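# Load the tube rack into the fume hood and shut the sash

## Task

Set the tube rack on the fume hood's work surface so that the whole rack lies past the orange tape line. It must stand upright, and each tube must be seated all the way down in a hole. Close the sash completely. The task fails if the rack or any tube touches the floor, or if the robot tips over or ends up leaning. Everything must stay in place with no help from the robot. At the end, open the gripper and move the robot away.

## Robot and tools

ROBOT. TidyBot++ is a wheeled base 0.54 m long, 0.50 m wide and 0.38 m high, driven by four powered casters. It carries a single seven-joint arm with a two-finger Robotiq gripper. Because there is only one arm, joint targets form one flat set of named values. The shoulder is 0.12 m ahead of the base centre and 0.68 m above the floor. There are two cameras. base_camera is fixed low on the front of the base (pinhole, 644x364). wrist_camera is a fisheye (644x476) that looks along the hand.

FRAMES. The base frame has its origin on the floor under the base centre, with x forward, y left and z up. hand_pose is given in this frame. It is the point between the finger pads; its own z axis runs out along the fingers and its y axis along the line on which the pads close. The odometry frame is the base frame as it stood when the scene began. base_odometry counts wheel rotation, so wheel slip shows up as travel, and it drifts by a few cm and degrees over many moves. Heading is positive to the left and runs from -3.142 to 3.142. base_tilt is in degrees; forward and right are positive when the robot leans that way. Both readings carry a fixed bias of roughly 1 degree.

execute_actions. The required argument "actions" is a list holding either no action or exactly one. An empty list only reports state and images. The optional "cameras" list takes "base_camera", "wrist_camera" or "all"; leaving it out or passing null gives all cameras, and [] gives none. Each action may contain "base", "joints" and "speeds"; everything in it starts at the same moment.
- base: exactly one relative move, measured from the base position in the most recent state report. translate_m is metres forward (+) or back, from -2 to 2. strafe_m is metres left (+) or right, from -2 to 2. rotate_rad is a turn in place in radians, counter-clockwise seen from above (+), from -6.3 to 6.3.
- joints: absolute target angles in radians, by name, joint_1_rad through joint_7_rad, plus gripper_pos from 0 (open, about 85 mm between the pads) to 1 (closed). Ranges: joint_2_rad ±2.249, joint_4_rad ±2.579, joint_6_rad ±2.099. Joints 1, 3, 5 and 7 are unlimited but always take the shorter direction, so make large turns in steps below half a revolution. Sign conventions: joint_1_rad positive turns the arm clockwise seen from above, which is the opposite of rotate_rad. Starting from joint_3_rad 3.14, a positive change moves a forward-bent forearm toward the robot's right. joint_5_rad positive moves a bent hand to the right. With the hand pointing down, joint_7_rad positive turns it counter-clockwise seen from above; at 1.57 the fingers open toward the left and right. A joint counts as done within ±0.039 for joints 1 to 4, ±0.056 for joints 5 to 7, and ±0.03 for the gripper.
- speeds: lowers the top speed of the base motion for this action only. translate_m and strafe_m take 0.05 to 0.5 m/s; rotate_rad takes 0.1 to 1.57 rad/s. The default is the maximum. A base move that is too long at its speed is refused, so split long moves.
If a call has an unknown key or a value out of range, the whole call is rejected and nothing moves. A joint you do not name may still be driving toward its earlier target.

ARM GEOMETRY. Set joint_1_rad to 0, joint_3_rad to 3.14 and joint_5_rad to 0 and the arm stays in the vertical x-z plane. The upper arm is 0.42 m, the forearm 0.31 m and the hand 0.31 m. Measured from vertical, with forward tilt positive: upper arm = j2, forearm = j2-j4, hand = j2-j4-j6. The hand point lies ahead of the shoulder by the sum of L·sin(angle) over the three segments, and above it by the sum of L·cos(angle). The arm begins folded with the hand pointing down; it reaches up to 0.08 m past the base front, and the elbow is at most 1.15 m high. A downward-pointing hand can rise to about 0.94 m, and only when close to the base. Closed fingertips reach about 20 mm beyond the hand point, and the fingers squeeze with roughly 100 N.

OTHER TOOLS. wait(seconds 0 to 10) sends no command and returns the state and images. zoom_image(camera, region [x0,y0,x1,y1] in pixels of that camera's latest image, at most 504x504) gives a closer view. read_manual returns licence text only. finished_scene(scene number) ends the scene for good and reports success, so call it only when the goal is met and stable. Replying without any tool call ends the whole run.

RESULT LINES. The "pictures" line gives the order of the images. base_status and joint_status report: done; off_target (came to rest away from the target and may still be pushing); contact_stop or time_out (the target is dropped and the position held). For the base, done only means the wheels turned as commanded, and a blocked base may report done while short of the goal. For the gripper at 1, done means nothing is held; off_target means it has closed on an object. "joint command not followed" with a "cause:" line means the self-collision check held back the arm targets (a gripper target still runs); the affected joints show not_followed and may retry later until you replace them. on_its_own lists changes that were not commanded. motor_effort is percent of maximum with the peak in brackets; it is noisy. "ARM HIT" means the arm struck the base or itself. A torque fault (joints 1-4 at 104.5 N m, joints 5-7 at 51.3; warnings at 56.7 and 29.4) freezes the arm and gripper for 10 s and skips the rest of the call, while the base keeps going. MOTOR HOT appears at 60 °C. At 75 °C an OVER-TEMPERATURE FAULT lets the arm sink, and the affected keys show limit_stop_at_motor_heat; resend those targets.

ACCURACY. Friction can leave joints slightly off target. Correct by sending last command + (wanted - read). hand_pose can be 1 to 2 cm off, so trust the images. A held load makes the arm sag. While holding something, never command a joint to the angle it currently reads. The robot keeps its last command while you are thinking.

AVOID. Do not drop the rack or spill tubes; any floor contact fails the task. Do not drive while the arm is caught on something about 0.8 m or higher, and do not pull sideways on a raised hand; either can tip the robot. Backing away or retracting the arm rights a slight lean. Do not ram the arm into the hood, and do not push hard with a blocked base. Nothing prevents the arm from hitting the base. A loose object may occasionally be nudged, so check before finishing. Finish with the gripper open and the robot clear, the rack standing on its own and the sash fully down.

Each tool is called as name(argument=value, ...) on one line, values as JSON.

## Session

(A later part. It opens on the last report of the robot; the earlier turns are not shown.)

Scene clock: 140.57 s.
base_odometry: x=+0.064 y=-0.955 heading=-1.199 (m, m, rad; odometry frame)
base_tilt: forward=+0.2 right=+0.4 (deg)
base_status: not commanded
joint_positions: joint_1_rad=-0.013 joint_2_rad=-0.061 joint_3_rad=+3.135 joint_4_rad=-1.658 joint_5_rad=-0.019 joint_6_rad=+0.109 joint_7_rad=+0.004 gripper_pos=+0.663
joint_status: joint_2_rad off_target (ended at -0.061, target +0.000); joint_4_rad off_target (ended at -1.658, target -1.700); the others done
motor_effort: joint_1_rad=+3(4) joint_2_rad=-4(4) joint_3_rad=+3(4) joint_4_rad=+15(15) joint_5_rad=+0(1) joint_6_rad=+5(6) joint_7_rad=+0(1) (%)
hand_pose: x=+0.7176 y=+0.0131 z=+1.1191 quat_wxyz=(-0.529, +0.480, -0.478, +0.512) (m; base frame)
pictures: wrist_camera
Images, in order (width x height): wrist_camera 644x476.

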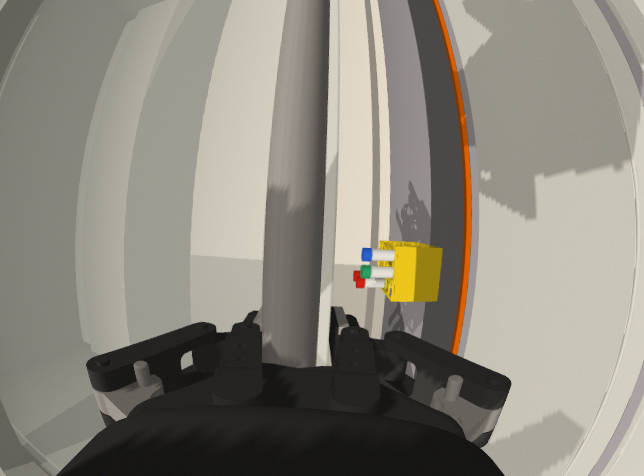

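execute_actions(actions=[{"joints":{"joint_2_rad":-0.06,"joint_4_rad":-1.66,"gripper_pos":0.3}}], cameras=[])

execute_actions(actions=[{"base":{"translate_m":-0.1}}], cameras=[])

execute_actions(actions=[{"joints":{"joint_2_rad":-0.02,"joint_4_rad":-1.24,"joint_6_rad":-0.5,"joint_7_rad":1.57,"gripper_pos":0.8}}], cameras=[])

execute_actions(actions=[{"base":{"translate_m":0.11},"speeds":{"translate_m":0.1}}], cameras=["wrist_camera"])

execute_actions(actions=[{"joints":{"joint_4_rad":-1.5,"joint_6_rad":-0.3}}], cameras=["wrist_camera"])

Scene clock: 143.10 s.
base_odometry: x=+0.064 y=-0.955 heading=-1.199 (m, m, rad; odometry frame)
base_tilt: forward=+0.2 right=+0.4 (deg)
base_status: not commanded
joint_positions: joint_1_rad=-0.007 joint_2_rad=-0.058 joint_3_rad=+3.136 joint_4_rad=-1.658 joint_5_rad=-0.019 joint_6_rad=+0.109 joint_7_rad=+0.004 gripper_pos=+0.300
joint_status: all done
motor_effort: joint_1_rad=-1(3) joint_2_rad=-20(22) joint_3_rad=-1(3) joint_4_rad=+22(24) joint_5_rad=+0(1) joint_6_rad=+8(10) joint_7_rad=+1(0) (%)
hand_pose: x=+0.7189 y=+0.0084 z=+1.1173 quat_wxyz=(-0.526, +0.479, -0.481, +0.513) (m; base frame)
pictures: none
No camera images: the call's "cameras" was empty. Leave "cameras" out to get every camera's image.

Scene clock: 144.37 s.
base_odometry: x=+0.027 y=-0.861 heading=-1.199 (m, m, rad; odometry frame)
base_tilt: forward=+0.2 right=+0.4 (deg)
base_status: done
joint_positions: joint_1_rad=-0.007 joint_2_rad=-0.060 joint_3_rad=+3.136 joint_4_rad=-1.658 joint_5_rad=-0.019 joint_6_rad=+0.109 joint_7_rad=+0.004 gripper_pos=+0.300
joint_status: not commanded
motor_effort: joint_1_rad=-1(3) joint_2_rad=-20(25) joint_3_rad=-1(2) joint_4_rad=+21(23) joint_5_rad=+0(0) joint_6_rad=+8(8) joint_7_rad=+0(0) (%)
hand_pose: x=+0.7179 y=+0.0084 z=+1.1186 quat_wxyz=(-0.526, +0.478, -0.480, +0.513) (m; base frame)
pictures: none
No camera images: the call's "cameras" was empty. Leave "cameras" out to get every camera's image.

Scene clock: 146.27 s.
base_odometry: x=+0.027 y=-0.861 heading=-1.199 (m, m, rad; odometry frame)
base_tilt: forward=+0.2 right=+0.4 (deg)
base_status: not commanded
joint_positions: joint_1_rad=-0.007 joint_2_rad=-0.046 joint_3_rad=+3.136 joint_4_rad=-1.248 joint_5_rad=-0.019 joint_6_rad=-0.476 joint_7_rad=+1.547 gripper_pos=+0.800
joint_status: all done
motor_effort: joint_1_rad=-1(2) joint_2_rad=-20(21) joint_3_rad=-1(0) joint_4_rad=+20(23) joint_5_rad=+0(0) joint_6_rad=+8(8) joint_7_rad=+0(0) (%)
hand_pose: x=+0.7022 y=+0.0116 z=+1.1821 quat_wxyz=(-0.021, +0.744, -0.008, +0.668) (m; base frame)
pictures: none
No camera images: the call's "cameras" was empty. Leave "cameras" out to get every camera's image.

Scene clock: 147.93 s.
base_odometry: x=+0.067 y=-0.964 heading=-1.199 (m, m, rad; odometry frame)
base_tilt: forward=+0.2 right=+0.4 (deg)
base_status: done
joint_positions: joint_1_rad=-0.007 joint_2_rad=-0.033 joint_3_rad=+3.136 joint_4_rad=-1.248 joint_5_rad=-0.019 joint_6_rad=-0.476 joint_7_rad=+1.547 gripper_pos=+0.800
joint_status: not commanded
motor_effort: joint_1_rad=-1(2) joint_2_rad=-21(23) joint_3_rad=-1(1) joint_4_rad=+20(20) joint_5_rad=+0(1) joint_6_rad=+9(8) joint_7_rad=+0(0) (%)
hand_pose: x=+0.7085 y=+0.0116 z=+1.1749 quat_wxyz=(-0.021, +0.748, -0.008, +0.663) (m; base frame)
pictures: wrist_camera
Images, in order (width x height): wrist_camera 644x476.

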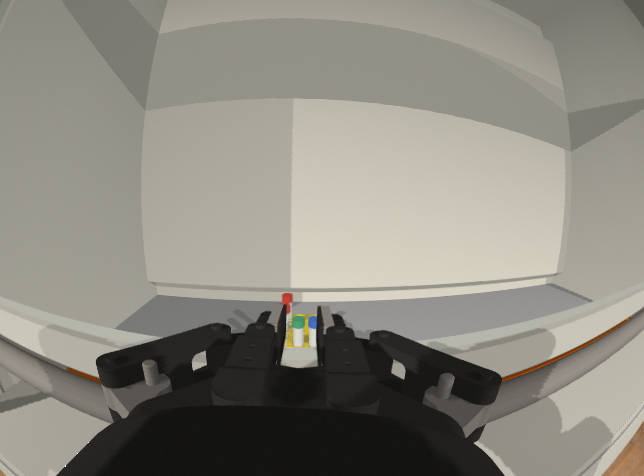

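Scene clock: 149.23 s.
base_odometry: x=+0.067 y=-0.964 heading=-1.199 (m, m, rad; odometry frame)
base_tilt: forward=+0.2 right=+0.4 (deg)
base_status: not commanded
joint_positions: joint_1_rad=-0.007 joint_2_rad=-0.066 joint_3_rad=+3.136 joint_4_rad=-1.423 joint_5_rad=-0.019 joint_6_rad=-0.264 joint_7_rad=+1.547 gripper_pos=+0.800
joint_status: joint_4_rad off_target (ended at -1.423, target -1.500); the others done
motor_effort: joint_1_rad=+2(3) joint_2_rad=-6(21) joint_3_rad=+3(3) joint_4_rad=+9(20) joint_5_rad=+1(1) joint_6_rad=-1(8) joint_7_rad=+0(0) (%)
hand_pose: x=+0.7091 y=+0.0106 z=+1.1530 quat_wxyz=(-0.021, +0.724, -0.009, +0.689) (m; base frame)
pictures: wrist_camera
Images, in order (width x height): wrist_camera 644x476.

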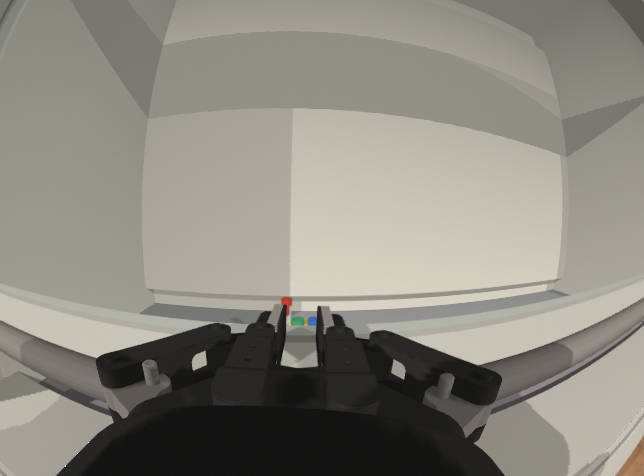

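execute_actions(actions=[{"joints":{"joint_2_rad":0.01,"joint_4_rad":-1.68,"joint_6_rad":-0.14}}], cameras=[])

execute_actions(actions=[{"joints":{"joint_2_rad":0.03,"joint_4_rad":-1.85,"joint_6_rad":0.03}}], cameras=["wrist_camera"])

execute_actions(actions=[{"joints":{"joint_2_rad":0.06,"joint_4_rad":-1.97,"joint_6_rad":0.13}}], cameras=["wrist_camera"])

Scene clock: 151.03 s.
base_odometry: x=+0.067 y=-0.964 heading=-1.199 (m, m, rad; odometry frame)
base_tilt: forward=+0.2 right=+0.4 (deg)
base_status: not commanded
joint_positions: joint_1_rad=-0.008 joint_2_rad=-0.081 joint_3_rad=+3.135 joint_4_rad=-1.548 joint_5_rad=-0.019 joint_6_rad=-0.048 joint_7_rad=+1.547 gripper_pos=+0.800
joint_status: joint_2_rad off_target (ended at -0.081, target +0.010); joint_4_rad off_target (ended at -1.548, target -1.680); joint_6_rad off_target (ended at -0.048, target -0.140)
motor_effort: joint_1_rad=+3(4) joint_2_rad=+3(6) joint_3_rad=+4(4) joint_4_rad=-1(9) joint_5_rad=+0(0) joint_6_rad=-9(8) joint_7_rad=-1(1) (%)
hand_pose: x=+0.7083 y=+0.0101 z=+1.1507 quat_wxyz=(-0.021, +0.687, -0.010, +0.726) (m; base frame)
pictures: none
No camera images: the call's "cameras" was empty. Leave "cameras" out to get every camera's image.

Scene clock: 152.93 s.
base_odometry: x=+0.067 y=-0.964 heading=-1.199 (m, m, rad; odometry frame)
base_tilt: forward=+0.2 right=+0.4 (deg)
base_status: not commanded
joint_positions: joint_1_rad=-0.007 joint_2_rad=-0.091 joint_3_rad=+3.135 joint_4_rad=-1.730 joint_5_rad=-0.019 joint_6_rad=+0.152 joint_7_rad=+1.552 gripper_pos=+0.800
joint_status: joint_2_rad off_target (ended at -0.091, target +0.030); joint_4_rad off_target (ended at -1.730, target -1.850); joint_6_rad off_target (ended at +0.152, target +0.030)
motor_effort: joint_1_rad=+2(4) joint_2_rad=+3(8) joint_3_rad=+2(4) joint_4_rad=+1(8) joint_5_rad=+0(3) joint_6_rad=-7(14) joint_7_rad=+0(2) (%)
hand_pose: x=+0.7043 y=+0.0088 z=+1.1059 quat_wxyz=(-0.018, +0.676, -0.009, +0.736) (m; base frame)
pictures: wrist_camera
Images, in order (width x height): wrist_camera 644x476.

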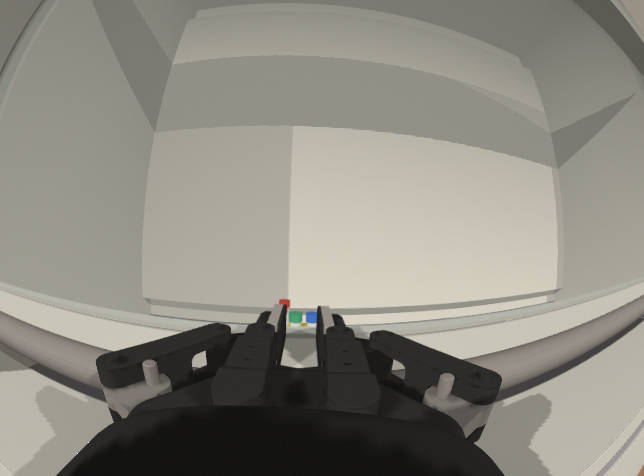

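Scene clock: 154.83 s.
base_odometry: x=+0.067 y=-0.964 heading=-1.199 (m, m, rad; odometry frame)
base_tilt: forward=+0.2 right=+0.4 (deg)
base_status: not commanded
joint_positions: joint_1_rad=-0.007 joint_2_rad=-0.085 joint_3_rad=+3.135 joint_4_rad=-1.848 joint_5_rad=-0.019 joint_6_rad=+0.254 joint_7_rad=+1.552 gripper_pos=+0.800
joint_status: joint_2_rad off_target (ended at -0.085, target +0.060); joint_4_rad off_target (ended at -1.848, target -1.970); joint_6_rad off_target (ended at +0.254, target +0.130)
motor_effort: joint_1_rad=-1(2) joint_2_rad=+4(8) joint_3_rad=+0(2) joint_4_rad=+1(9) joint_5_rad=-1(2) joint_6_rad=-7(13) joint_7_rad=-1(1) (%)
hand_pose: x=+0.7022 y=+0.0081 z=+1.0604 quat_wxyz=(-0.017, +0.685, -0.010, +0.729) (m; base frame)
pictures: wrist_camera
Images, in order (width x height): wrist_camera 644x476.

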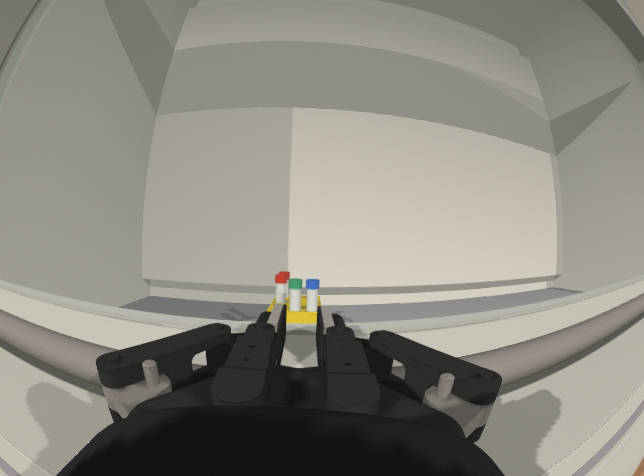

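Use wrist pitch now to keep the wrist off the sill.

execute_actions(actions=[{"joints":{"joint_2_rad":0.1,"joint_4_rad":-1.93,"joint_6_rad":0.0}}], cameras=[])

execute_actions(actions=[{"joints":{"joint_2_rad":0.14,"joint_4_rad":-1.89,"joint_6_rad":-0.12}}], cameras=["wrist_camera"])

Scene clock: 156.10 s.
base_odometry: x=+0.067 y=-0.964 heading=-1.199 (m, m, rad; odometry frame)
base_tilt: forward=+0.2 right=+0.4 (deg)
base_status: not commanded
joint_positions: joint_1_rad=-0.007 joint_2_rad=-0.088 joint_3_rad=+3.135 joint_4_rad=-1.803 joint_5_rad=-0.019 joint_6_rad=+0.155 joint_7_rad=+1.552 gripper_pos=+0.800
joint_status: joint_2_rad off_target (ended at -0.088, target +0.100); joint_4_rad off_target (ended at -1.803, target -1.930); joint_6_rad off_target (ended at +0.155, target +0.000)
motor_effort: joint_1_rad=-2(2) joint_2_rad=+17(18) joint_3_rad=-1(0) joint_4_rad=-3(4) joint_5_rad=+1(1) joint_6_rad=-12(12) joint_7_rad=+1(1) (%)
hand_pose: x=+0.7041 y=+0.0084 z=+1.0595 quat_wxyz=(-0.017, +0.703, -0.010, +0.711) (m; base frame)
pictures: none
No camera images: the call's "cameras" was empty. Leave "cameras" out to get every camera's image.

Scene clock: 157.30 s.
base_odometry: x=+0.067 y=-0.964 heading=-1.199 (m, m, rad; odometry frame)
base_tilt: forward=+0.2 right=+0.4 (deg)
base_status: not commanded
joint_positions: joint_1_rad=-0.006 joint_2_rad=-0.089 joint_3_rad=+3.135 joint_4_rad=-1.753 joint_5_rad=-0.019 joint_6_rad=+0.032 joint_7_rad=+1.552 gripper_pos=+0.800
joint_status: joint_2_rad off_target (ended at -0.089, target +0.140); joint_4_rad off_target (ended at -1.753, target -1.890); joint_6_rad off_target (ended at +0.032, target -0.120)
motor_effort: joint_1_rad=-3(3) joint_2_rad=+22(28) joint_3_rad=-3(3) joint_4_rad=-1(6) joint_5_rad=+1(1) joint_6_rad=-10(14) joint_7_rad=+1(1) (%)
hand_pose: x=+0.7053 y=+0.0087 z=+1.0526 quat_wxyz=(-0.017, +0.728, -0.009, +0.685) (m; base frame)
pictures: wrist_camera
Images, in order (width x height): wrist_camera 644x476.

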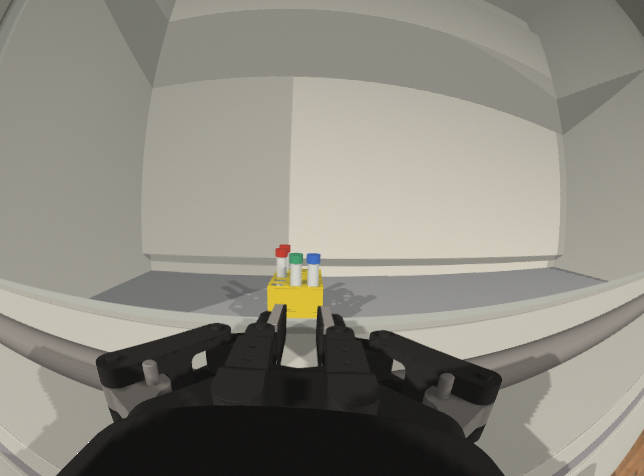

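Likely at bottom; release and look.

execute_actions(actions=[{"joints":{"joint_2_rad":-0.12,"joint_4_rad":-1.75,"joint_6_rad":0.06}}], cameras=[])

execute_actions(actions=[{"base":{"translate_m":-0.4},"joints":{"joint_4_rad":-1.75}}], cameras=[])

execute_actions(actions=[{"joints":{"joint_4_rad":-2.15,"joint_6_rad":0.46}}], cameras=["wrist_camera"])

Scene clock: 159.33 s.
base_odometry: x=+0.067 y=-0.964 heading=-1.199 (m, m, rad; odometry frame)
base_tilt: forward=+0.2 right=+0.4 (deg)
base_status: not commanded
joint_positions: joint_1_rad=-0.006 joint_2_rad=-0.094 joint_3_rad=+3.135 joint_4_rad=-1.753 joint_5_rad=-0.019 joint_6_rad=+0.035 joint_7_rad=+1.552 gripper_pos=+0.800
joint_status: all done
motor_effort: joint_1_rad=-1(4) joint_2_rad=-19(21) joint_3_rad=-1(3) joint_4_rad=+21(21) joint_5_rad=+0(0) joint_6_rad=+8(10) joint_7_rad=+0(0) (%)
hand_pose: x=+0.7035 y=+0.0087 z=+1.0564 quat_wxyz=(-0.017, +0.726, -0.009, +0.688) (m; base frame)
pictures: none
No camera images: the call's "cameras" was empty. Leave "cameras" out to get every camera's image.

Scene clock: 161.57 s.
base_odometry: x=-0.079 y=-0.591 heading=-1.198 (m, m, rad; odometry frame)
base_tilt: forward=+0.2 right=+0.4 (deg)
base_status: done
joint_positions: joint_1_rad=-0.006 joint_2_rad=-0.112 joint_3_rad=+3.135 joint_4_rad=-1.753 joint_5_rad=-0.019 joint_6_rad=+0.038 joint_7_rad=+1.552 gripper_pos=+0.800
joint_status: all done
motor_effort: joint_1_rad=-1(0) joint_2_rad=-18(23) joint_3_rad=-1(0) joint_4_rad=+21(22) joint_5_rad=+0(1) joint_6_rad=+8(8) joint_7_rad=+0(0) (%)
hand_pose: x=+0.6965 y=+0.0086 z=+1.0680 quat_wxyz=(-0.017, +0.718, -0.009, +0.695) (m; base frame)
pictures: none
No camera images: the call's "cameras" was empty. Leave "cameras" out to get every camera's image.

Scene clock: 163.10 s.
base_odometry: x=-0.079 y=-0.591 heading=-1.198 (m, m, rad; odometry frame)
base_tilt: forward=+0.2 right=+0.4 (deg)
base_status: not commanded
joint_positions: joint_1_rad=-0.006 joint_2_rad=-0.112 joint_3_rad=+3.135 joint_4_rad=-2.141 joint_5_rad=-0.019 joint_6_rad=+0.435 joint_7_rad=+1.552 gripper_pos=+0.800
joint_status: all done
motor_effort: joint_1_rad=-1(1) joint_2_rad=-17(19) joint_3_rad=-1(1) joint_4_rad=+20(22) joint_5_rad=+0(0) joint_6_rad=+8(9) joint_7_rad=+0(0) (%)
hand_pose: x=+0.6649 y=+0.0058 z=+0.9535 quat_wxyz=(-0.014, +0.715, -0.011, +0.699) (m; base frame)
pictures: wrist_camera
Images, in order (width x height): wrist_camera 644x476.

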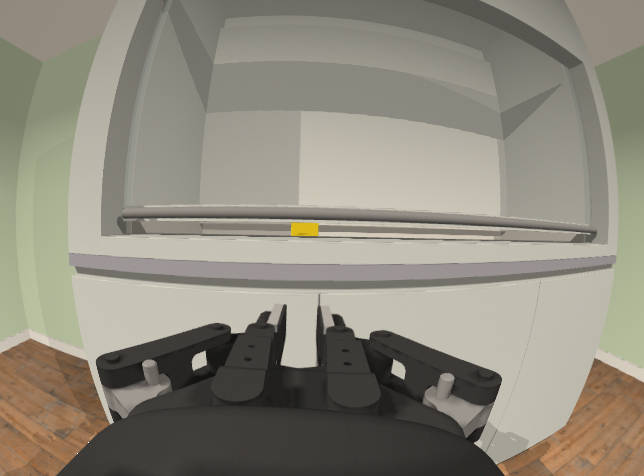

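execute_actions(actions=[{"joints":{"joint_2_rad":0.05,"joint_4_rad":-1.365,"joint_6_rad":-0.41}}], cameras=[])

execute_actions(actions=[{"base":{"translate_m":0.36},"speeds":{"translate_m":0.25}}], cameras=[])

execute_actions(actions=[{"joints":{"joint_2_rad":0.08,"joint_4_rad":-1.6,"joint_6_rad":-0.32}}], cameras=[])

execute_actions(actions=[{"joints":{"joint_2_rad":0.12,"joint_4_rad":-1.8,"joint_6_rad":-0.22}}], cameras=["wrist_camera"])

Scene clock: 166.00 s.
base_odometry: x=-0.079 y=-0.591 heading=-1.198 (m, m, rad; odometry frame)
base_tilt: forward=+0.2 right=+0.4 (deg)
base_status: not commanded
joint_positions: joint_1_rad=-0.006 joint_2_rad=+0.023 joint_3_rad=+3.135 joint_4_rad=-1.374 joint_5_rad=-0.019 joint_6_rad=-0.385 joint_7_rad=+1.552 gripper_pos=+0.800
joint_status: all done
motor_effort: joint_1_rad=-1(1) joint_2_rad=-23(23) joint_3_rad=-1(1) joint_4_rad=+21(22) joint_5_rad=+0(0) joint_6_rad=+8(8) joint_7_rad=+0(0) (%)
hand_pose: x=+0.7427 y=+0.0114 z=+1.0910 quat_wxyz=(-0.018, +0.778, -0.007, +0.628) (m; base frame)
pictures: none
No camera images: the call's "cameras" was empty. Leave "cameras" out to get every camera's image.

Scene clock: 168.40 s.
base_odometry: x=+0.052 y=-0.927 heading=-1.198 (m, m, rad; odometry frame)
base_tilt: forward=+0.2 right=+0.4 (deg)
base_status: done
joint_positions: joint_1_rad=-0.006 joint_2_rad=+0.029 joint_3_rad=+3.135 joint_4_rad=-1.370 joint_5_rad=-0.019 joint_6_rad=-0.401 joint_7_rad=+1.552 gripper_pos=+0.800
joint_status: not commanded
motor_effort: joint_1_rad=-1(0) joint_2_rad=-19(27) joint_3_rad=-1(0) joint_4_rad=+21(24) joint_5_rad=+0(0) joint_6_rad=+9(13) joint_7_rad=+0(0) (%)
hand_pose: x=+0.7438 y=+0.0114 z=+1.0852 quat_wxyz=(-0.018, +0.783, -0.007, +0.621) (m; base frame)
pictures: none
No camera images: the call's "cameras" was empty. Leave "cameras" out to get every camera's image.

Scene clock: 169.67 s.
base_odometry: x=+0.052 y=-0.926 heading=-1.198 (m, m, rad; odometry frame)
base_tilt: forward=+0.2 right=+0.4 (deg)
base_status: not commanded
joint_positions: joint_1_rad=-0.006 joint_2_rad=+0.013 joint_3_rad=+3.135 joint_4_rad=-1.499 joint_5_rad=-0.019 joint_6_rad=-0.262 joint_7_rad=+1.552 gripper_pos=+0.800
joint_status: joint_2_rad off_target (ended at +0.013, target +0.080); joint_4_rad off_target (ended at -1.499, target -1.600); joint_6_rad off_target (ended at -0.262, target -0.320)
motor_effort: joint_1_rad=+2(2) joint_2_rad=-6(22) joint_3_rad=+2(3) joint_4_rad=+5(20) joint_5_rad=+0(0) joint_6_rad=-4(9) joint_7_rad=-1(1) (%)
hand_pose: x=+0.7430 y=+0.0106 z=+1.0586 quat_wxyz=(-0.018, +0.775, -0.008, +0.632) (m; base frame)
pictures: none
No camera images: the call's "cameras" was empty. Leave "cameras" out to get every camera's image.

Scene clock: 171.43 s.
base_odometry: x=+0.052 y=-0.927 heading=-1.198 (m, m, rad; odometry frame)
base_tilt: forward=+0.2 right=+0.4 (deg)
base_status: not commanded
joint_positions: joint_1_rad=-0.005 joint_2_rad=-0.009 joint_3_rad=+3.135 joint_4_rad=-1.664 joint_5_rad=-0.019 joint_6_rad=-0.084 joint_7_rad=+1.552 gripper_pos=+0.800
joint_status: joint_2_rad off_target (ended at -0.009, target +0.120); joint_4_rad off_target (ended at -1.664, target -1.800); joint_6_rad off_target (ended at -0.084, target -0.220)
motor_effort: joint_1_rad=+0(4) joint_2_rad=+0(12) joint_3_rad=+0(3) joint_4_rad=-1(10) joint_5_rad=-1(1) joint_6_rad=-9(16) joint_7_rad=-1(1) (%)
hand_pose: x=+0.7351 y=+0.0090 z=+1.0243 quat_wxyz=(-0.017, +0.764, -0.010, +0.645) (m; base frame)
pictures: wrist_camera
Images, in order (width x height): wrist_camera 644x476.

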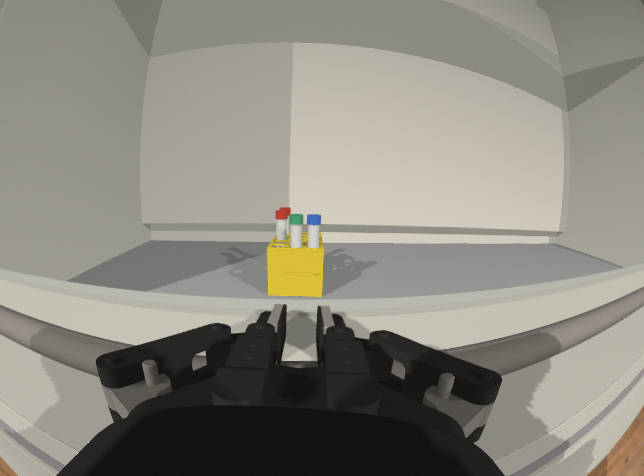

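execute_actions(actions=[{"joints":{"joint_2_rad":0.15,"joint_4_rad":-1.92,"joint_6_rad":-0.2}}], cameras=[])

execute_actions(actions=[{"joints":{"joint_2_rad":-0.04,"joint_4_rad":-1.68,"joint_6_rad":0.0}}], cameras=[])

execute_actions(actions=[{"base":{"translate_m":-0.35}}], cameras=[])

execute_actions(actions=[{"joints":{"joint_2_rad":-0.12,"joint_4_rad":-2.15,"joint_6_rad":0.46}}], cameras=["wrist_camera"])

Scene clock: 173.23 s.
base_odometry: x=+0.052 y=-0.927 heading=-1.198 (m, m, rad; odometry frame)
base_tilt: forward=+0.2 right=+0.4 (deg)
base_status: not commanded
joint_positions: joint_1_rad=-0.005 joint_2_rad=-0.007 joint_3_rad=+3.135 joint_4_rad=-1.705 joint_5_rad=-0.019 joint_6_rad=-0.035 joint_7_rad=+1.552 gripper_pos=+0.800
joint_status: joint_2_rad off_target (ended at -0.007, target +0.150); joint_4_rad off_target (ended at -1.705, target -1.920); joint_6_rad off_target (ended at -0.035, target -0.200)
motor_effort: joint_1_rad=+2(2) joint_2_rad=+8(8) joint_3_rad=+2(2) joint_4_rad=-16(17) joint_5_rad=-1(2) joint_6_rad=-20(21) joint_7_rad=-2(1) (%)
hand_pose: x=+0.7349 y=+0.0087 z=+1.0130 quat_wxyz=(-0.016, +0.762, -0.010, +0.648) (m; base frame)
pictures: none
No camera images: the call's "cameras" was empty. Leave "cameras" out to get every camera's image.

Scene clock: 174.83 s.
base_odometry: x=+0.052 y=-0.927 heading=-1.198 (m, m, rad; odometry frame)
base_tilt: forward=+0.2 right=+0.4 (deg)
base_status: not commanded
joint_positions: joint_1_rad=-0.005 joint_2_rad=-0.014 joint_3_rad=+3.135 joint_4_rad=-1.693 joint_5_rad=-0.019 joint_6_rad=-0.026 joint_7_rad=+1.552 gripper_pos=+0.800
joint_status: all done
motor_effort: joint_1_rad=-1(2) joint_2_rad=-22(23) joint_3_rad=-1(2) joint_4_rad=+21(21) joint_5_rad=+0(2) joint_6_rad=+8(19) joint_7_rad=-1(1) (%)
hand_pose: x=+0.7341 y=+0.0086 z=+1.0265 quat_wxyz=(-0.016, +0.753, -0.010, +0.658) (m; base frame)
pictures: none
No camera images: the call's "cameras" was empty. Leave "cameras" out to get every camera's image.

Scene clock: 176.97 s.
base_odometry: x=-0.075 y=-0.600 heading=-1.198 (m, m, rad; odometry frame)
base_tilt: forward=+0.2 right=+0.4 (deg)
base_status: done
joint_positions: joint_1_rad=-0.005 joint_2_rad=-0.034 joint_3_rad=+3.135 joint_4_rad=-1.688 joint_5_rad=-0.019 joint_6_rad=-0.023 joint_7_rad=+1.552 gripper_pos=+0.800
joint_status: not commanded
motor_effort: joint_1_rad=-1(4) joint_2_rad=-21(26) joint_3_rad=-1(3) joint_4_rad=+21(23) joint_5_rad=+0(0) joint_6_rad=+8(9) joint_7_rad=+1(0) (%)
hand_pose: x=+0.7274 y=+0.0084 z=+1.0433 quat_wxyz=(-0.017, +0.744, -0.010, +0.668) (m; base frame)
pictures: none
No camera images: the call's "cameras" was empty. Leave "cameras" out to get every camera's image.

Scene clock: 178.63 s.
base_odometry: x=-0.075 y=-0.600 heading=-1.198 (m, m, rad; odometry frame)
base_tilt: forward=+0.2 right=+0.4 (deg)
base_status: not commanded
joint_positions: joint_1_rad=-0.005 joint_2_rad=-0.095 joint_3_rad=+3.135 joint_4_rad=-2.141 joint_5_rad=-0.019 joint_6_rad=+0.435 joint_7_rad=+1.552 gripper_pos=+0.800
joint_status: all done
motor_effort: joint_1_rad=-1(2) joint_2_rad=-17(22) joint_3_rad=-1(1) joint_4_rad=+19(21) joint_5_rad=+0(1) joint_6_rad=+8(8) joint_7_rad=+0(0) (%)
hand_pose: x=+0.6696 y=+0.0051 z=+0.9447 quat_wxyz=(-0.013, +0.721, -0.012, +0.693) (m; base frame)
pictures: wrist_camera
Images, in order (width x height): wrist_camera 644x476.

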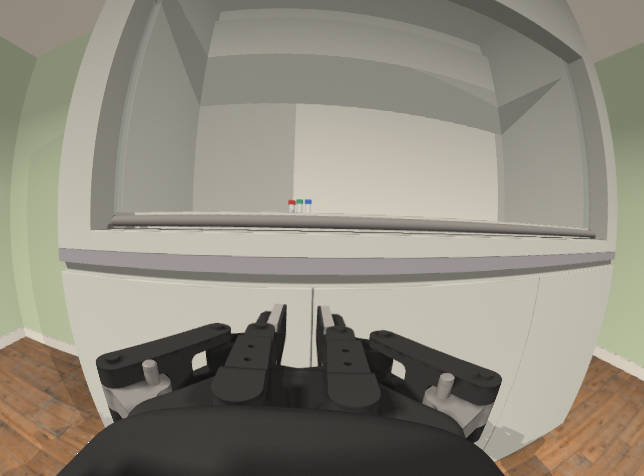

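finished_scene(scene=1)

The scene is finished: the task was done.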